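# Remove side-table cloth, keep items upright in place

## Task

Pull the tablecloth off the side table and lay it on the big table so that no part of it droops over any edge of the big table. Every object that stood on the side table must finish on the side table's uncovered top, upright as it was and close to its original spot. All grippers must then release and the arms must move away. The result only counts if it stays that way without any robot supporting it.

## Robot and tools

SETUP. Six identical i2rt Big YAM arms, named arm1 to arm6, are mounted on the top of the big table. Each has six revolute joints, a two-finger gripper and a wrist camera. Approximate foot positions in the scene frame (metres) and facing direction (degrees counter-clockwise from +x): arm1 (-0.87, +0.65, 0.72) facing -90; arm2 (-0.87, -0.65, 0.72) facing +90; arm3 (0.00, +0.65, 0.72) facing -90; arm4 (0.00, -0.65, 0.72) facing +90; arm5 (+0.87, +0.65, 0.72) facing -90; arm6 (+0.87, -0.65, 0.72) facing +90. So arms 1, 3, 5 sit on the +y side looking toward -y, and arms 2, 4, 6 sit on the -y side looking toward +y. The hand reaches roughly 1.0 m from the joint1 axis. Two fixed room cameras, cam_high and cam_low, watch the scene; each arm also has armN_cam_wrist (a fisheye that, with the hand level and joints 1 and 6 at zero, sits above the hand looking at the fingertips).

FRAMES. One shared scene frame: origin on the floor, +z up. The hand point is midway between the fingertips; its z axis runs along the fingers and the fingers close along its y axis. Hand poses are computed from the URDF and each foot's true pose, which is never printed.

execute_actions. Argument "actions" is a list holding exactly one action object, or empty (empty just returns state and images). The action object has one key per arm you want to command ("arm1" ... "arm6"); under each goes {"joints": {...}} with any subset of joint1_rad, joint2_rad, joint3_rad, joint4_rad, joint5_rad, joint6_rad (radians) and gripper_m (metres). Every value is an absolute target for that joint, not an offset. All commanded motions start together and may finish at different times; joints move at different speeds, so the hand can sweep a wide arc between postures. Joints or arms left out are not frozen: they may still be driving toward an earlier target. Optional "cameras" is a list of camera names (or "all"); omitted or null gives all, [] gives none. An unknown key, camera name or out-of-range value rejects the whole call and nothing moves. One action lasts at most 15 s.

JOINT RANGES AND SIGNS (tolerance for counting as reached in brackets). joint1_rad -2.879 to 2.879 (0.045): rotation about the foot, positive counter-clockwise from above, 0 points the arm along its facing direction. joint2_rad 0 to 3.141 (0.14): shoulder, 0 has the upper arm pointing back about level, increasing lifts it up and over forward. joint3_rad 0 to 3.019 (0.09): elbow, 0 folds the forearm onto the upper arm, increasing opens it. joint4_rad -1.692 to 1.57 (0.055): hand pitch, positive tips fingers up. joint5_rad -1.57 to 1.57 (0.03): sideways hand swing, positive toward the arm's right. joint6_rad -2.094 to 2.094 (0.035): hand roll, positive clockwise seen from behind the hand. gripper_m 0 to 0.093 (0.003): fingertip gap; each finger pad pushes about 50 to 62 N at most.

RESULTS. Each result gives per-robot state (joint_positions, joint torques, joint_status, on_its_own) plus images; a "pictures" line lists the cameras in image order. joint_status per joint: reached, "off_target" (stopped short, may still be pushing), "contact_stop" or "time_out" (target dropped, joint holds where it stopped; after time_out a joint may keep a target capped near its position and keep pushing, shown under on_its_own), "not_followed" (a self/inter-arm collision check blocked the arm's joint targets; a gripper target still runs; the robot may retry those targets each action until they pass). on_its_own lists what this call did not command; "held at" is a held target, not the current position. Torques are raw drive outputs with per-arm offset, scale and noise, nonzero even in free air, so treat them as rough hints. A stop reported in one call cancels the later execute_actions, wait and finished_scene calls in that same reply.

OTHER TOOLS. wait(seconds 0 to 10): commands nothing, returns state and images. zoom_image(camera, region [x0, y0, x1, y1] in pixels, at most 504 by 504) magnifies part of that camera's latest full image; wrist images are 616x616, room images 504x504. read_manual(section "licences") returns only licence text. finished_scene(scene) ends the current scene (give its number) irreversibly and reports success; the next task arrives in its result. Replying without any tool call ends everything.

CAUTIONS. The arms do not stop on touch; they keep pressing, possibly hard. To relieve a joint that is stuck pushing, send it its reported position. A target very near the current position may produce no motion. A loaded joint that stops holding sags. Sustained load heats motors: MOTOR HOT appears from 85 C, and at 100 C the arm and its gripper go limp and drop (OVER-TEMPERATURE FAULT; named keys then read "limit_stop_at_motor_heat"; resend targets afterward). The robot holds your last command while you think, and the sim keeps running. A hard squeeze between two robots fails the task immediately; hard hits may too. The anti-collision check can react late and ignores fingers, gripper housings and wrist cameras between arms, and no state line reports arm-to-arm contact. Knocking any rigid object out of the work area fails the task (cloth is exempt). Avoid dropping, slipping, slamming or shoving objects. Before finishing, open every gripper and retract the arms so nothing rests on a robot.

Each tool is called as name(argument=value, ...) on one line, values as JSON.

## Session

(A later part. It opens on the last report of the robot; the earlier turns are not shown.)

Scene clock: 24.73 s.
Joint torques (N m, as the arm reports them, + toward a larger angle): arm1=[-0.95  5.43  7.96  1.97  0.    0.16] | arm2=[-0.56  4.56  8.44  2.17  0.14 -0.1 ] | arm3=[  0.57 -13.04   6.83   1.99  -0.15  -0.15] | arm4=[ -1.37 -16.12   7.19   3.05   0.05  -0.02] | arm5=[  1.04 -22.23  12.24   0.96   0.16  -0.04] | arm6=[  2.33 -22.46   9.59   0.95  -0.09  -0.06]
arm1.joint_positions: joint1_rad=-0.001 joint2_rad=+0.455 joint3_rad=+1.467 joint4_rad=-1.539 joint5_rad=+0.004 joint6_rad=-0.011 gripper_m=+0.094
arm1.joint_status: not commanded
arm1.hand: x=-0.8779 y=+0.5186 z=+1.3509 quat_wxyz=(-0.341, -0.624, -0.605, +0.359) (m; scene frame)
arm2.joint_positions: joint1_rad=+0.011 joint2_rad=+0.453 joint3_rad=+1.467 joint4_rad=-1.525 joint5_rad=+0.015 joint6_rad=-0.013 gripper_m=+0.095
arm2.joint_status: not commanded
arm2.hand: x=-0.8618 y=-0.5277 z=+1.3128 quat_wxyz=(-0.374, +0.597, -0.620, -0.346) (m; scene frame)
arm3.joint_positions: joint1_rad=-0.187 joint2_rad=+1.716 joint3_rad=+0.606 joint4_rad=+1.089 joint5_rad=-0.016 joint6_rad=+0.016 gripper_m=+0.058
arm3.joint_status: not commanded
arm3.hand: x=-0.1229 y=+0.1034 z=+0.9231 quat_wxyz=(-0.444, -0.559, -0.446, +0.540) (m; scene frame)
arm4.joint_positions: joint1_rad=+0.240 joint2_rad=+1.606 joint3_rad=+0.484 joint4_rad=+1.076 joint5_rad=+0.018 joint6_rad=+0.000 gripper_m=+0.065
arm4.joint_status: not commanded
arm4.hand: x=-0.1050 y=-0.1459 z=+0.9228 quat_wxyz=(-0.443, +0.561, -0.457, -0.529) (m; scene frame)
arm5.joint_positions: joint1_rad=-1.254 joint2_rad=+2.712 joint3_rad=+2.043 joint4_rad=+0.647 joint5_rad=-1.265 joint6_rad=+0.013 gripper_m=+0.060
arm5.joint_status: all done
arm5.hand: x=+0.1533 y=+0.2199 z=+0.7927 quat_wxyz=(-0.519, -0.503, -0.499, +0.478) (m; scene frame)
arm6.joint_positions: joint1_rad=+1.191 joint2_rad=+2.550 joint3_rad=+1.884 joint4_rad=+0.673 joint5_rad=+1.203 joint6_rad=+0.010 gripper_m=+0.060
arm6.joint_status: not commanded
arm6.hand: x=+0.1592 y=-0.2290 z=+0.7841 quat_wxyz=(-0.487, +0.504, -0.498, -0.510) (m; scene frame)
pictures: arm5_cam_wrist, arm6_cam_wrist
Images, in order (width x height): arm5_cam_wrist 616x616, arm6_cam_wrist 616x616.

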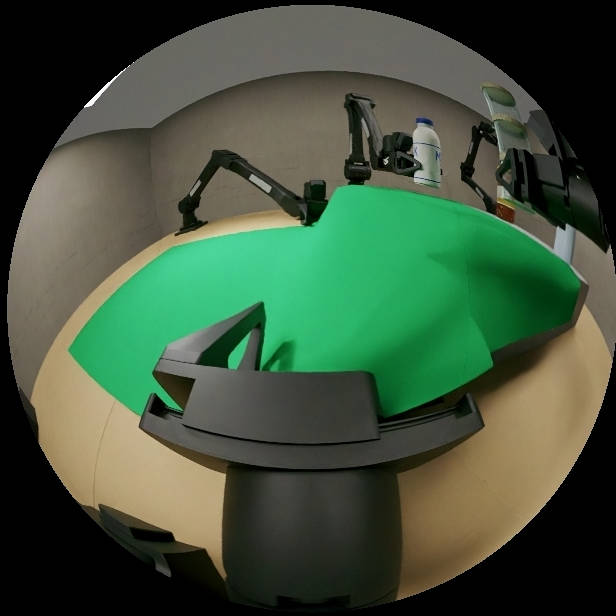

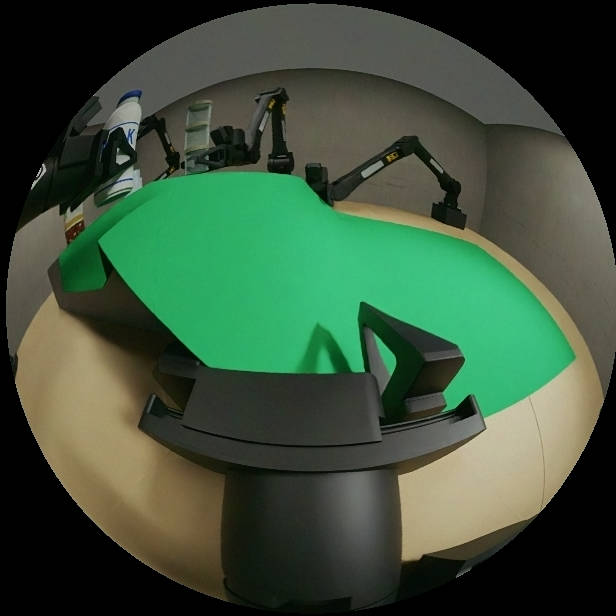

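execute_actions(actions=[{"arm5":{"joints":{"gripper_m":0}},"arm6":{"joints":{"gripper_m":0}}}], cameras=[])

execute_actions(actions=[{"arm5":{"joints":{"joint1_rad":-1.03,"joint5_rad":-1.03,"joint2_rad":1.98,"joint3_rad":0.88,"joint4_rad":1.1}},"arm6":{"joints":{"joint1_rad":1.03,"joint5_rad":1.03,"joint2_rad":1.92,"joint3_rad":0.88,"joint4_rad":1.04}}}], cameras=["cam_high"])

execute_actions(actions=[{"arm5":{"joints":{"joint1_rad":-0.6,"joint5_rad":-0.6,"joint2_rad":1.72,"joint3_rad":0.36,"joint4_rad":1.36}},"arm6":{"joints":{"joint1_rad":0.6,"joint5_rad":0.6,"joint2_rad":1.66,"joint3_rad":0.36,"joint4_rad":1.3}}}], cameras=["cam_high"])

Scene clock: 27.00 s.
Joint torques (N m, as the arm reports them, + toward a larger angle): arm1=[-1.21  5.86  8.09  2.16  0.06  0.21] | arm2=[-0.53  4.6   8.43  2.17  0.14 -0.1 ] | arm3=[  0.6  -13.15   6.8    2.04  -0.15  -0.15] | arm4=[ -1.35 -16.17   7.19   3.05   0.05  -0.02] | arm5=[  0.88 -22.31  12.1    0.99   0.06  -0.04] | arm6=[  2.44 -22.48   9.59   0.96  -0.08  -0.03]
arm1.joint_positions: joint1_rad=-0.001 joint2_rad=+0.455 joint3_rad=+1.467 joint4_rad=-1.539 joint5_rad=+0.004 joint6_rad=-0.011 gripper_m=+0.094
arm1.joint_status: not commanded
arm1.hand: x=-0.8779 y=+0.5186 z=+1.3509 quat_wxyz=(-0.341, -0.624, -0.605, +0.359) (m; scene frame)
arm2.joint_positions: joint1_rad=+0.011 joint2_rad=+0.453 joint3_rad=+1.467 joint4_rad=-1.525 joint5_rad=+0.015 joint6_rad=-0.013 gripper_m=+0.095
arm2.joint_status: not commanded
arm2.hand: x=-0.8618 y=-0.5277 z=+1.3128 quat_wxyz=(-0.374, +0.597, -0.620, -0.346) (m; scene frame)
arm3.joint_positions: joint1_rad=-0.187 joint2_rad=+1.716 joint3_rad=+0.606 joint4_rad=+1.089 joint5_rad=-0.016 joint6_rad=+0.016 gripper_m=+0.058
arm3.joint_status: not commanded
arm3.hand: x=-0.1229 y=+0.1034 z=+0.9231 quat_wxyz=(-0.444, -0.559, -0.446, +0.540) (m; scene frame)
arm4.joint_positions: joint1_rad=+0.240 joint2_rad=+1.606 joint3_rad=+0.484 joint4_rad=+1.076 joint5_rad=+0.018 joint6_rad=+0.000 gripper_m=+0.065
arm4.joint_status: not commanded
arm4.hand: x=-0.1050 y=-0.1459 z=+0.9228 quat_wxyz=(-0.443, +0.561, -0.457, -0.529) (m; scene frame)
arm5.joint_positions: joint1_rad=-1.254 joint2_rad=+2.712 joint3_rad=+2.045 joint4_rad=+0.647 joint5_rad=-1.262 joint6_rad=+0.013 gripper_m=+0.001
arm5.joint_status: all done
arm5.hand: x=+0.1522 y=+0.2200 z=+0.7934 quat_wxyz=(-0.518, -0.503, -0.499, +0.480) (m; scene frame)
arm6.joint_positions: joint1_rad=+1.191 joint2_rad=+2.550 joint3_rad=+1.884 joint4_rad=+0.673 joint5_rad=+1.202 joint6_rad=+0.008 gripper_m=+0.001
arm6.joint_status: all done
arm6.hand: x=+0.1590 y=-0.2292 z=+0.7841 quat_wxyz=(-0.488, +0.505, -0.497, -0.510) (m; scene frame)
pictures: none
No camera images: the call's "cameras" was empty. Leave "cameras" out to get every camera's image.

Scene clock: 28.63 s.
Joint torques (N m, as the arm reports them, + toward a larger angle): arm1=[-1.65  5.24  8.01  2.15  0.04  0.16] | arm2=[-0.57  4.59  8.42  2.16  0.14 -0.1 ] | arm3=[  0.66 -13.09   6.85   2.    -0.15  -0.15] | arm4=[ -1.38 -16.14   7.2    3.05   0.05  -0.02] | arm5=[  0.77 -14.58   5.74   1.66  -0.11  -0.02] | arm6=[  2.97 -14.21   5.06   1.43  -0.1   -0.02]
arm1.joint_positions: joint1_rad=-0.001 joint2_rad=+0.455 joint3_rad=+1.467 joint4_rad=-1.539 joint5_rad=+0.004 joint6_rad=-0.011 gripper_m=+0.094
arm1.joint_status: not commanded
arm1.hand: x=-0.8779 y=+0.5186 z=+1.3509 quat_wxyz=(-0.341, -0.624, -0.605, +0.359) (m; scene frame)
arm2.joint_positions: joint1_rad=+0.011 joint2_rad=+0.453 joint3_rad=+1.467 joint4_rad=-1.525 joint5_rad=+0.015 joint6_rad=-0.013 gripper_m=+0.095
arm2.joint_status: not commanded
arm2.hand: x=-0.8618 y=-0.5277 z=+1.3128 quat_wxyz=(-0.374, +0.597, -0.620, -0.346) (m; scene frame)
arm3.joint_positions: joint1_rad=-0.187 joint2_rad=+1.716 joint3_rad=+0.606 joint4_rad=+1.089 joint5_rad=-0.016 joint6_rad=+0.016 gripper_m=+0.058
arm3.joint_status: not commanded
arm3.hand: x=-0.1229 y=+0.1034 z=+0.9231 quat_wxyz=(-0.444, -0.559, -0.446, +0.540) (m; scene frame)
arm4.joint_positions: joint1_rad=+0.240 joint2_rad=+1.606 joint3_rad=+0.484 joint4_rad=+1.076 joint5_rad=+0.018 joint6_rad=+0.000 gripper_m=+0.065
arm4.joint_status: not commanded
arm4.hand: x=-0.1050 y=-0.1459 z=+0.9228 quat_wxyz=(-0.443, +0.561, -0.457, -0.529) (m; scene frame)
arm5.joint_positions: joint1_rad=-1.021 joint2_rad=+1.991 joint3_rad=+0.876 joint4_rad=+1.092 joint5_rad=-1.027 joint6_rad=+0.012 gripper_m=+0.001
arm5.joint_status: all done
arm5.hand: x=+0.4716 y=+0.2170 z=+0.9108 quat_wxyz=(-0.516, -0.505, -0.500, +0.479) (m; scene frame)
arm6.joint_positions: joint1_rad=+1.013 joint2_rad=+1.912 joint3_rad=+0.878 joint4_rad=+1.040 joint5_rad=+1.033 joint6_rad=+0.007 gripper_m=+0.001
arm6.joint_status: all done
arm6.hand: x=+0.4474 y=-0.2389 z=+0.8715 quat_wxyz=(-0.490, +0.503, -0.499, -0.508) (m; scene frame)
pictures: cam_high
Images, in order (width x height): cam_high 504x504.

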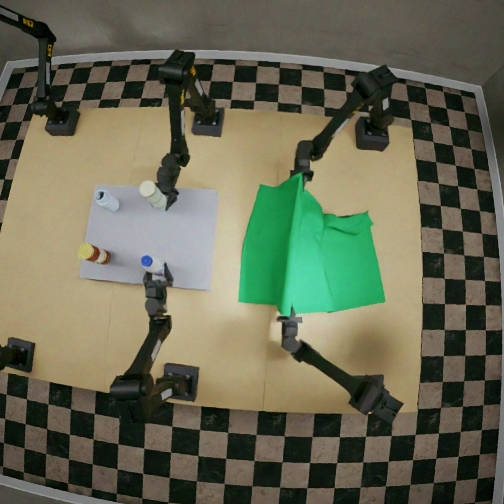

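Scene clock: 29.83 s.
Joint torques (N m, as the arm reports them, + toward a larger angle): arm1=[-1.12  6.4   8.22  2.18  0.03  0.19] | arm2=[-0.55  4.57  8.44  2.17  0.14 -0.1 ] | arm3=[  0.55 -13.04   6.8    1.99  -0.15  -0.15] | arm4=[ -1.39 -16.15   7.19   3.06   0.05  -0.02] | arm5=[ 1.07 -7.46  2.72  2.18  0.13 -0.02] | arm6=[ 1.66 -7.63  2.27  1.77 -0.31 -0.02]
arm1.joint_positions: joint1_rad=-0.001 joint2_rad=+0.455 joint3_rad=+1.467 joint4_rad=-1.539 joint5_rad=+0.004 joint6_rad=-0.011 gripper_m=+0.094
arm1.joint_status: not commanded
arm1.hand: x=-0.8779 y=+0.5186 z=+1.3509 quat_wxyz=(-0.341, -0.624, -0.605, +0.359) (m; scene frame)
arm2.joint_positions: joint1_rad=+0.011 joint2_rad=+0.453 joint3_rad=+1.467 joint4_rad=-1.525 joint5_rad=+0.015 joint6_rad=-0.013 gripper_m=+0.095
arm2.joint_status: not commanded
arm2.hand: x=-0.8618 y=-0.5277 z=+1.3128 quat_wxyz=(-0.374, +0.597, -0.620, -0.346) (m; scene frame)
arm3.joint_positions: joint1_rad=-0.187 joint2_rad=+1.716 joint3_rad=+0.606 joint4_rad=+1.089 joint5_rad=-0.016 joint6_rad=+0.016 gripper_m=+0.058
arm3.joint_status: not commanded
arm3.hand: x=-0.1229 y=+0.1034 z=+0.9231 quat_wxyz=(-0.444, -0.559, -0.446, +0.540) (m; scene frame)
arm4.joint_positions: joint1_rad=+0.240 joint2_rad=+1.606 joint3_rad=+0.484 joint4_rad=+1.076 joint5_rad=+0.018 joint6_rad=+0.000 gripper_m=+0.065
arm4.joint_status: not commanded
arm4.hand: x=-0.1050 y=-0.1459 z=+0.9228 quat_wxyz=(-0.443, +0.561, -0.457, -0.529) (m; scene frame)
arm5.joint_positions: joint1_rad=-0.595 joint2_rad=+1.715 joint3_rad=+0.369 joint4_rad=+1.344 joint5_rad=-0.603 joint6_rad=+0.011 gripper_m=+0.001
arm5.joint_status: all done
arm5.hand: x=+0.7115 y=+0.2237 z=+0.9344 quat_wxyz=(-0.514, -0.497, -0.503, +0.486) (m; scene frame)
arm6.joint_positions: joint1_rad=+0.597 joint2_rad=+1.646 joint3_rad=+0.375 joint4_rad=+1.292 joint5_rad=+0.607 joint6_rad=+0.007 gripper_m=+0.001
arm6.joint_status: all done
arm6.hand: x=+0.6834 y=-0.2321 z=+0.8767 quat_wxyz=(-0.490, +0.500, -0.495, -0.516) (m; scene frame)
pictures: cam_high
Images, in order (width x height): cam_high 504x504.

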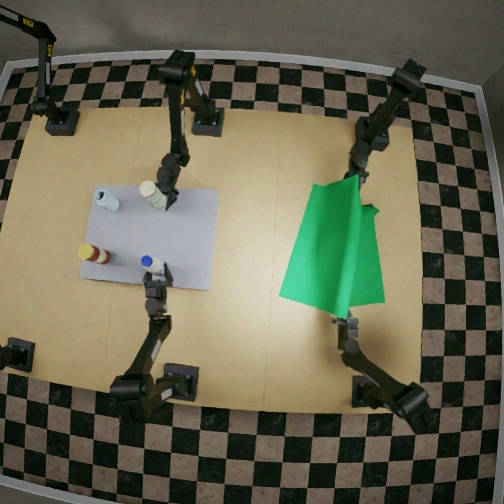

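execute_actions(actions=[{"arm5":{"joints":{"gripper_m":0.09}},"arm6":{"joints":{"gripper_m":0.09}},"arm3":{"joints":{"joint2_rad":1.88,"joint4_rad":1.27}},"arm4":{"joints":{"joint2_rad":1.76,"joint4_rad":1.28}}}], cameras=[])

execute_actions(actions=[{"arm3":{"joints":{"gripper_m":0.093}},"arm4":{"joints":{"gripper_m":0.093}},"arm5":{"joints":{"joint2_rad":1.45,"joint3_rad":0.1,"joint1_rad":-0.3}},"arm6":{"joints":{"joint2_rad":1.4,"joint3_rad":0.1,"joint1_rad":0.3}}}], cameras=[])

execute_actions(actions=[{"arm3":{"joints":{"joint2_rad":1.45,"joint3_rad":0.2,"joint4_rad":1.25}},"arm4":{"joints":{"joint2_rad":1.45,"joint3_rad":0.2,"joint4_rad":1.25}}}], cameras=["cam_high","cam_low"])

Scene clock: 32.83 s.
Joint torques (N m, as the arm reports them, + toward a larger angle): arm1=[-1.4   5.9   8.11  2.09  0.03  0.17] | arm2=[-0.5   4.55  8.44  2.15  0.14 -0.1 ] | arm3=[  0.68 -11.29   5.21   2.99  -0.19  -0.14] | arm4=[ -1.37 -12.94   5.99   3.8    0.05  -0.02] | arm5=[ 1.03 -7.64  3.44  2.19  0.13 -0.02] | arm6=[ 1.55 -7.59  2.99  1.83 -0.11 -0.02]
arm1.joint_positions: joint1_rad=-0.001 joint2_rad=+0.455 joint3_rad=+1.467 joint4_rad=-1.539 joint5_rad=+0.004 joint6_rad=-0.011 gripper_m=+0.094
arm1.joint_status: not commanded
arm1.hand: x=-0.8779 y=+0.5186 z=+1.3509 quat_wxyz=(-0.341, -0.624, -0.605, +0.359) (m; scene frame)
arm2.joint_positions: joint1_rad=+0.011 joint2_rad=+0.453 joint3_rad=+1.467 joint4_rad=-1.525 joint5_rad=+0.015 joint6_rad=-0.013 gripper_m=+0.095
arm2.joint_status: not commanded
arm2.hand: x=-0.8618 y=-0.5277 z=+1.3128 quat_wxyz=(-0.374, +0.597, -0.620, -0.346) (m; scene frame)
arm3.joint_positions: joint1_rad=-0.187 joint2_rad=+1.867 joint3_rad=+0.608 joint4_rad=+1.246 joint5_rad=-0.016 joint6_rad=+0.014 gripper_m=+0.058
arm3.joint_status: all done
arm3.hand: x=-0.1231 y=+0.1027 z=+0.8812 quat_wxyz=(-0.446, -0.557, -0.444, +0.542) (m; scene frame)
arm4.joint_positions: joint1_rad=+0.240 joint2_rad=+1.746 joint3_rad=+0.484 joint4_rad=+1.249 joint5_rad=+0.018 joint6_rad=+0.000 gripper_m=+0.065
arm4.joint_status: all done
arm4.hand: x=-0.1052 y=-0.1436 z=+0.8959 quat_wxyz=(-0.450, +0.552, -0.450, -0.538) (m; scene frame)
arm5.joint_positions: joint1_rad=-0.595 joint2_rad=+1.715 joint3_rad=+0.361 joint4_rad=+1.344 joint5_rad=-0.603 joint6_rad=+0.011 gripper_m=+0.090
arm5.joint_status: all done
arm5.hand: x=+0.7131 y=+0.2262 z=+0.9320 quat_wxyz=(-0.514, -0.499, -0.503, +0.483) (m; scene frame)
arm6.joint_positions: joint1_rad=+0.597 joint2_rad=+1.646 joint3_rad=+0.363 joint4_rad=+1.292 joint5_rad=+0.603 joint6_rad=+0.007 gripper_m=+0.090
arm6.joint_status: all done
arm6.hand: x=+0.6854 y=-0.2358 z=+0.8726 quat_wxyz=(-0.488, +0.505, -0.494, -0.513) (m; scene frame)
pictures: none
No camera images: the call's "cameras" was empty. Leave "cameras" out to get every camera's image.

Scene clock: 33.90 s.
Joint torques (N m, as the arm reports them, + toward a larger angle): arm1=[-0.66  5.97  8.02  2.11 -0.01  0.13] | arm2=[-0.52  4.54  8.43  2.16  0.14 -0.1 ] | arm3=[  0.62 -11.42   5.4    2.99  -0.15  -0.13] | arm4=[ -1.36 -12.96   5.98   3.33   0.05  -0.02] | arm5=[ 1.76 -4.14  3.88  2.17  0.02 -0.02] | arm6=[ 0.32 -4.73  3.31  1.82  0.01 -0.02]
arm1.joint_positions: joint1_rad=-0.001 joint2_rad=+0.455 joint3_rad=+1.467 joint4_rad=-1.539 joint5_rad=+0.004 joint6_rad=-0.011 gripper_m=+0.094
arm1.joint_status: not commanded
arm1.hand: x=-0.8779 y=+0.5186 z=+1.3509 quat_wxyz=(-0.341, -0.624, -0.605, +0.359) (m; scene frame)
arm2.joint_positions: joint1_rad=+0.011 joint2_rad=+0.453 joint3_rad=+1.467 joint4_rad=-1.525 joint5_rad=+0.015 joint6_rad=-0.013 gripper_m=+0.095
arm2.joint_status: not commanded
arm2.hand: x=-0.8618 y=-0.5277 z=+1.3128 quat_wxyz=(-0.374, +0.597, -0.620, -0.346) (m; scene frame)
arm3.joint_positions: joint1_rad=-0.187 joint2_rad=+1.867 joint3_rad=+0.608 joint4_rad=+1.247 joint5_rad=-0.016 joint6_rad=+0.014 gripper_m=+0.093
arm3.joint_status: all done
arm3.hand: x=-0.1231 y=+0.1027 z=+0.8813 quat_wxyz=(-0.446, -0.557, -0.444, +0.542) (m; scene frame)
arm4.joint_positions: joint1_rad=+0.240 joint2_rad=+1.746 joint3_rad=+0.484 joint4_rad=+1.260 joint5_rad=+0.018 joint6_rad=+0.000 gripper_m=+0.093
arm4.joint_status: all done
arm4.hand: x=-0.1052 y=-0.1436 z=+0.8985 quat_wxyz=(-0.453, +0.549, -0.448, -0.541) (m; scene frame)
arm5.joint_positions: joint1_rad=-0.306 joint2_rad=+1.451 joint3_rad=+0.097 joint4_rad=+1.345 joint5_rad=-0.600 joint6_rad=+0.011 gripper_m=+0.090
arm5.joint_status: all done
arm5.hand: x=+0.8671 y=+0.2949 z=+0.9525 quat_wxyz=(-0.578, -0.422, -0.569, +0.406) (m; scene frame)
arm6.joint_positions: joint1_rad=+0.311 joint2_rad=+1.400 joint3_rad=+0.096 joint4_rad=+1.292 joint5_rad=+0.601 joint6_rad=+0.007 gripper_m=+0.090
arm6.joint_status: all done
arm6.hand: x=+0.8439 y=-0.2952 z=+0.8784 quat_wxyz=(-0.553, +0.438, -0.562, -0.431) (m; scene frame)
pictures: none
No camera images: the call's "cameras" was empty. Leave "cameras" out to get every camera's image.

Scene clock: 34.97 s.
Joint torques (N m, as the arm reports them, + toward a larger angle): arm1=[-0.98  6.17  7.95  2.27  0.05  0.17] | arm2=[-0.54  4.54  8.44  2.16  0.14 -0.1 ] | arm3=[ 0.55 -6.11  4.28  2.14 -0.15 -0.14] | arm4=[-1.32 -8.83  4.49  2.03  0.05 -0.02] | arm5=[ 1.74 -4.22  3.88  2.16  0.02 -0.02] | arm6=[ 0.27 -4.68  3.28  1.83  0.   -0.02]
arm1.joint_positions: joint1_rad=-0.001 joint2_rad=+0.455 joint3_rad=+1.467 joint4_rad=-1.539 joint5_rad=+0.004 joint6_rad=-0.011 gripper_m=+0.094
arm1.joint_status: not commanded
arm1.hand: x=-0.8779 y=+0.5186 z=+1.3509 quat_wxyz=(-0.341, -0.624, -0.605, +0.359) (m; scene frame)
arm2.joint_positions: joint1_rad=+0.011 joint2_rad=+0.453 joint3_rad=+1.467 joint4_rad=-1.525 joint5_rad=+0.015 joint6_rad=-0.013 gripper_m=+0.095
arm2.joint_status: not commanded
arm2.hand: x=-0.8618 y=-0.5277 z=+1.3128 quat_wxyz=(-0.374, +0.597, -0.620, -0.346) (m; scene frame)
arm3.joint_positions: joint1_rad=-0.187 joint2_rad=+1.454 joint3_rad=+0.199 joint4_rad=+1.247 joint5_rad=-0.016 joint6_rad=+0.015 gripper_m=+0.093
arm3.joint_status: all done
arm3.hand: x=-0.0894 y=+0.2495 z=+0.9249 quat_wxyz=(-0.447, -0.556, -0.443, +0.543) (m; scene frame)
arm4.joint_positions: joint1_rad=+0.240 joint2_rad=+1.449 joint3_rad=+0.204 joint4_rad=+1.260 joint5_rad=+0.018 joint6_rad=+0.000 gripper_m=+0.093
arm4.joint_status: all done
arm4.hand: x=-0.0838 y=-0.2466 z=+0.9280 quat_wxyz=(-0.456, +0.545, -0.444, -0.546) (m; scene frame)
arm5.joint_positions: joint1_rad=-0.306 joint2_rad=+1.451 joint3_rad=+0.097 joint4_rad=+1.345 joint5_rad=-0.600 joint6_rad=+0.011 gripper_m=+0.090
arm5.joint_status: not commanded
arm5.hand: x=+0.8671 y=+0.2949 z=+0.9525 quat_wxyz=(-0.578, -0.422, -0.569, +0.406) (m; scene frame)
arm6.joint_positions: joint1_rad=+0.311 joint2_rad=+1.400 joint3_rad=+0.096 joint4_rad=+1.292 joint5_rad=+0.601 joint6_rad=+0.007 gripper_m=+0.090
arm6.joint_status: not commanded
arm6.hand: x=+0.8439 y=-0.2952 z=+0.8784 quat_wxyz=(-0.553, +0.438, -0.562, -0.431) (m; scene frame)
pictures: cam_high, cam_low
Images, in order (width x height): cam_high 504x504, cam_low 504x504.

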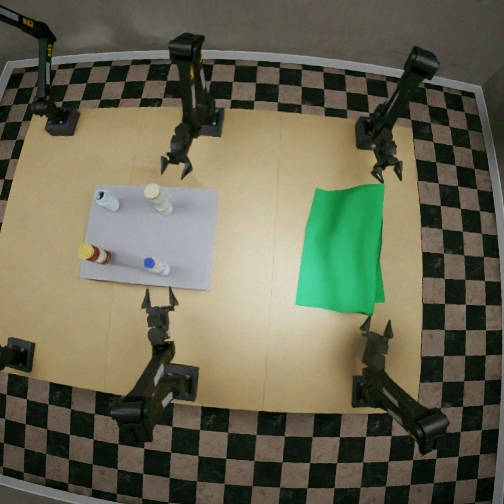

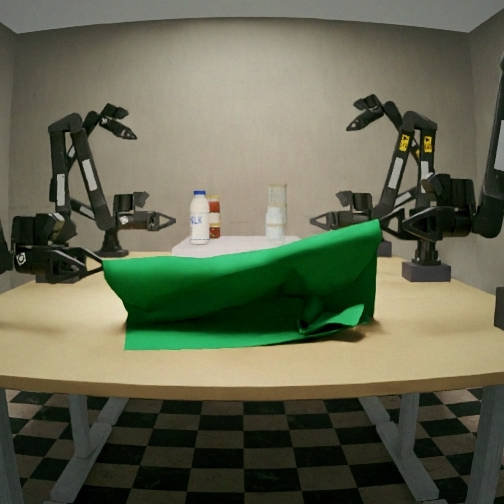

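The cloth still hangs on the fingers; swing hands away backward.

execute_actions(actions=[{"arm5":{"joints":{"joint1_rad":-0.9,"joint5_rad":0.6}},"arm6":{"joints":{"joint1_rad":0.9,"joint5_rad":-0.6}}}], cameras=["cam_high","cam_low"])

Scene clock: 37.20 s.
Joint torques (N m, as the arm reports them, + toward a larger angle): arm1=[-1.09  6.22  8.2   2.15  0.    0.2 ] | arm2=[-0.5   4.56  8.44  2.16  0.14 -0.1 ] | arm3=[ 0.57 -6.16  4.41  2.12 -0.16 -0.14] | arm4=[-1.36 -8.69  4.52  2.02  0.05 -0.02] | arm5=[ 0.9  -4.31  3.83  2.17  0.2  -0.02] | arm6=[ 2.34 -4.65  3.28  1.83 -0.16 -0.03]
arm1.joint_positions: joint1_rad=-0.001 joint2_rad=+0.455 joint3_rad=+1.467 joint4_rad=-1.539 joint5_rad=+0.004 joint6_rad=-0.011 gripper_m=+0.094
arm1.joint_status: not commanded
arm1.hand: x=-0.8779 y=+0.5186 z=+1.3509 quat_wxyz=(-0.341, -0.624, -0.605, +0.359) (m; scene frame)
arm2.joint_positions: joint1_rad=+0.011 joint2_rad=+0.453 joint3_rad=+1.467 joint4_rad=-1.525 joint5_rad=+0.015 joint6_rad=-0.013 gripper_m=+0.095
arm2.joint_status: not commanded
arm2.hand: x=-0.8618 y=-0.5277 z=+1.3128 quat_wxyz=(-0.374, +0.597, -0.620, -0.346) (m; scene frame)
arm3.joint_positions: joint1_rad=-0.187 joint2_rad=+1.454 joint3_rad=+0.199 joint4_rad=+1.247 joint5_rad=-0.016 joint6_rad=+0.015 gripper_m=+0.093
arm3.joint_status: not commanded
arm3.hand: x=-0.0894 y=+0.2495 z=+0.9249 quat_wxyz=(-0.447, -0.556, -0.443, +0.543) (m; scene frame)
arm4.joint_positions: joint1_rad=+0.240 joint2_rad=+1.449 joint3_rad=+0.204 joint4_rad=+1.260 joint5_rad=+0.018 joint6_rad=+0.000 gripper_m=+0.093
arm4.joint_status: not commanded
arm4.hand: x=-0.0838 y=-0.2466 z=+0.9280 quat_wxyz=(-0.456, +0.545, -0.444, -0.546) (m; scene frame)
arm5.joint_positions: joint1_rad=-0.894 joint2_rad=+1.451 joint3_rad=+0.097 joint4_rad=+1.345 joint5_rad=+0.596 joint6_rad=+0.011 gripper_m=+0.090
arm5.joint_status: all done
arm5.hand: x=+0.5449 y=+0.5026 z=+0.9489 quat_wxyz=(-0.041, -0.712, -0.035, +0.700) (m; scene frame)
arm6.joint_positions: joint1_rad=+0.889 joint2_rad=+1.400 joint3_rad=+0.096 joint4_rad=+1.292 joint5_rad=-0.597 joint6_rad=+0.007 gripper_m=+0.090
arm6.joint_status: all done
arm6.hand: x=+0.5389 y=-0.5222 z=+0.8803 quat_wxyz=(-0.008, +0.710, -0.022, -0.704) (m; scene frame)
pictures: cam_high, cam_low
Images, in order (width x height): cam_high 504x504, cam_low 504x504.

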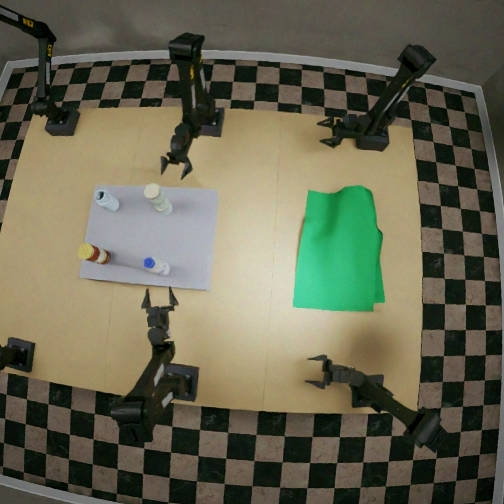

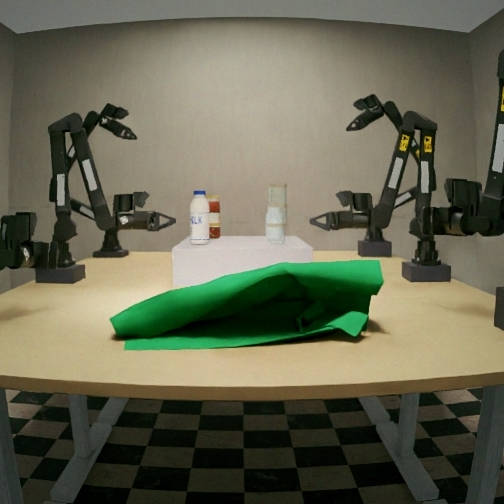

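finished_scene(scene=1)

The scene is finished: the task was done.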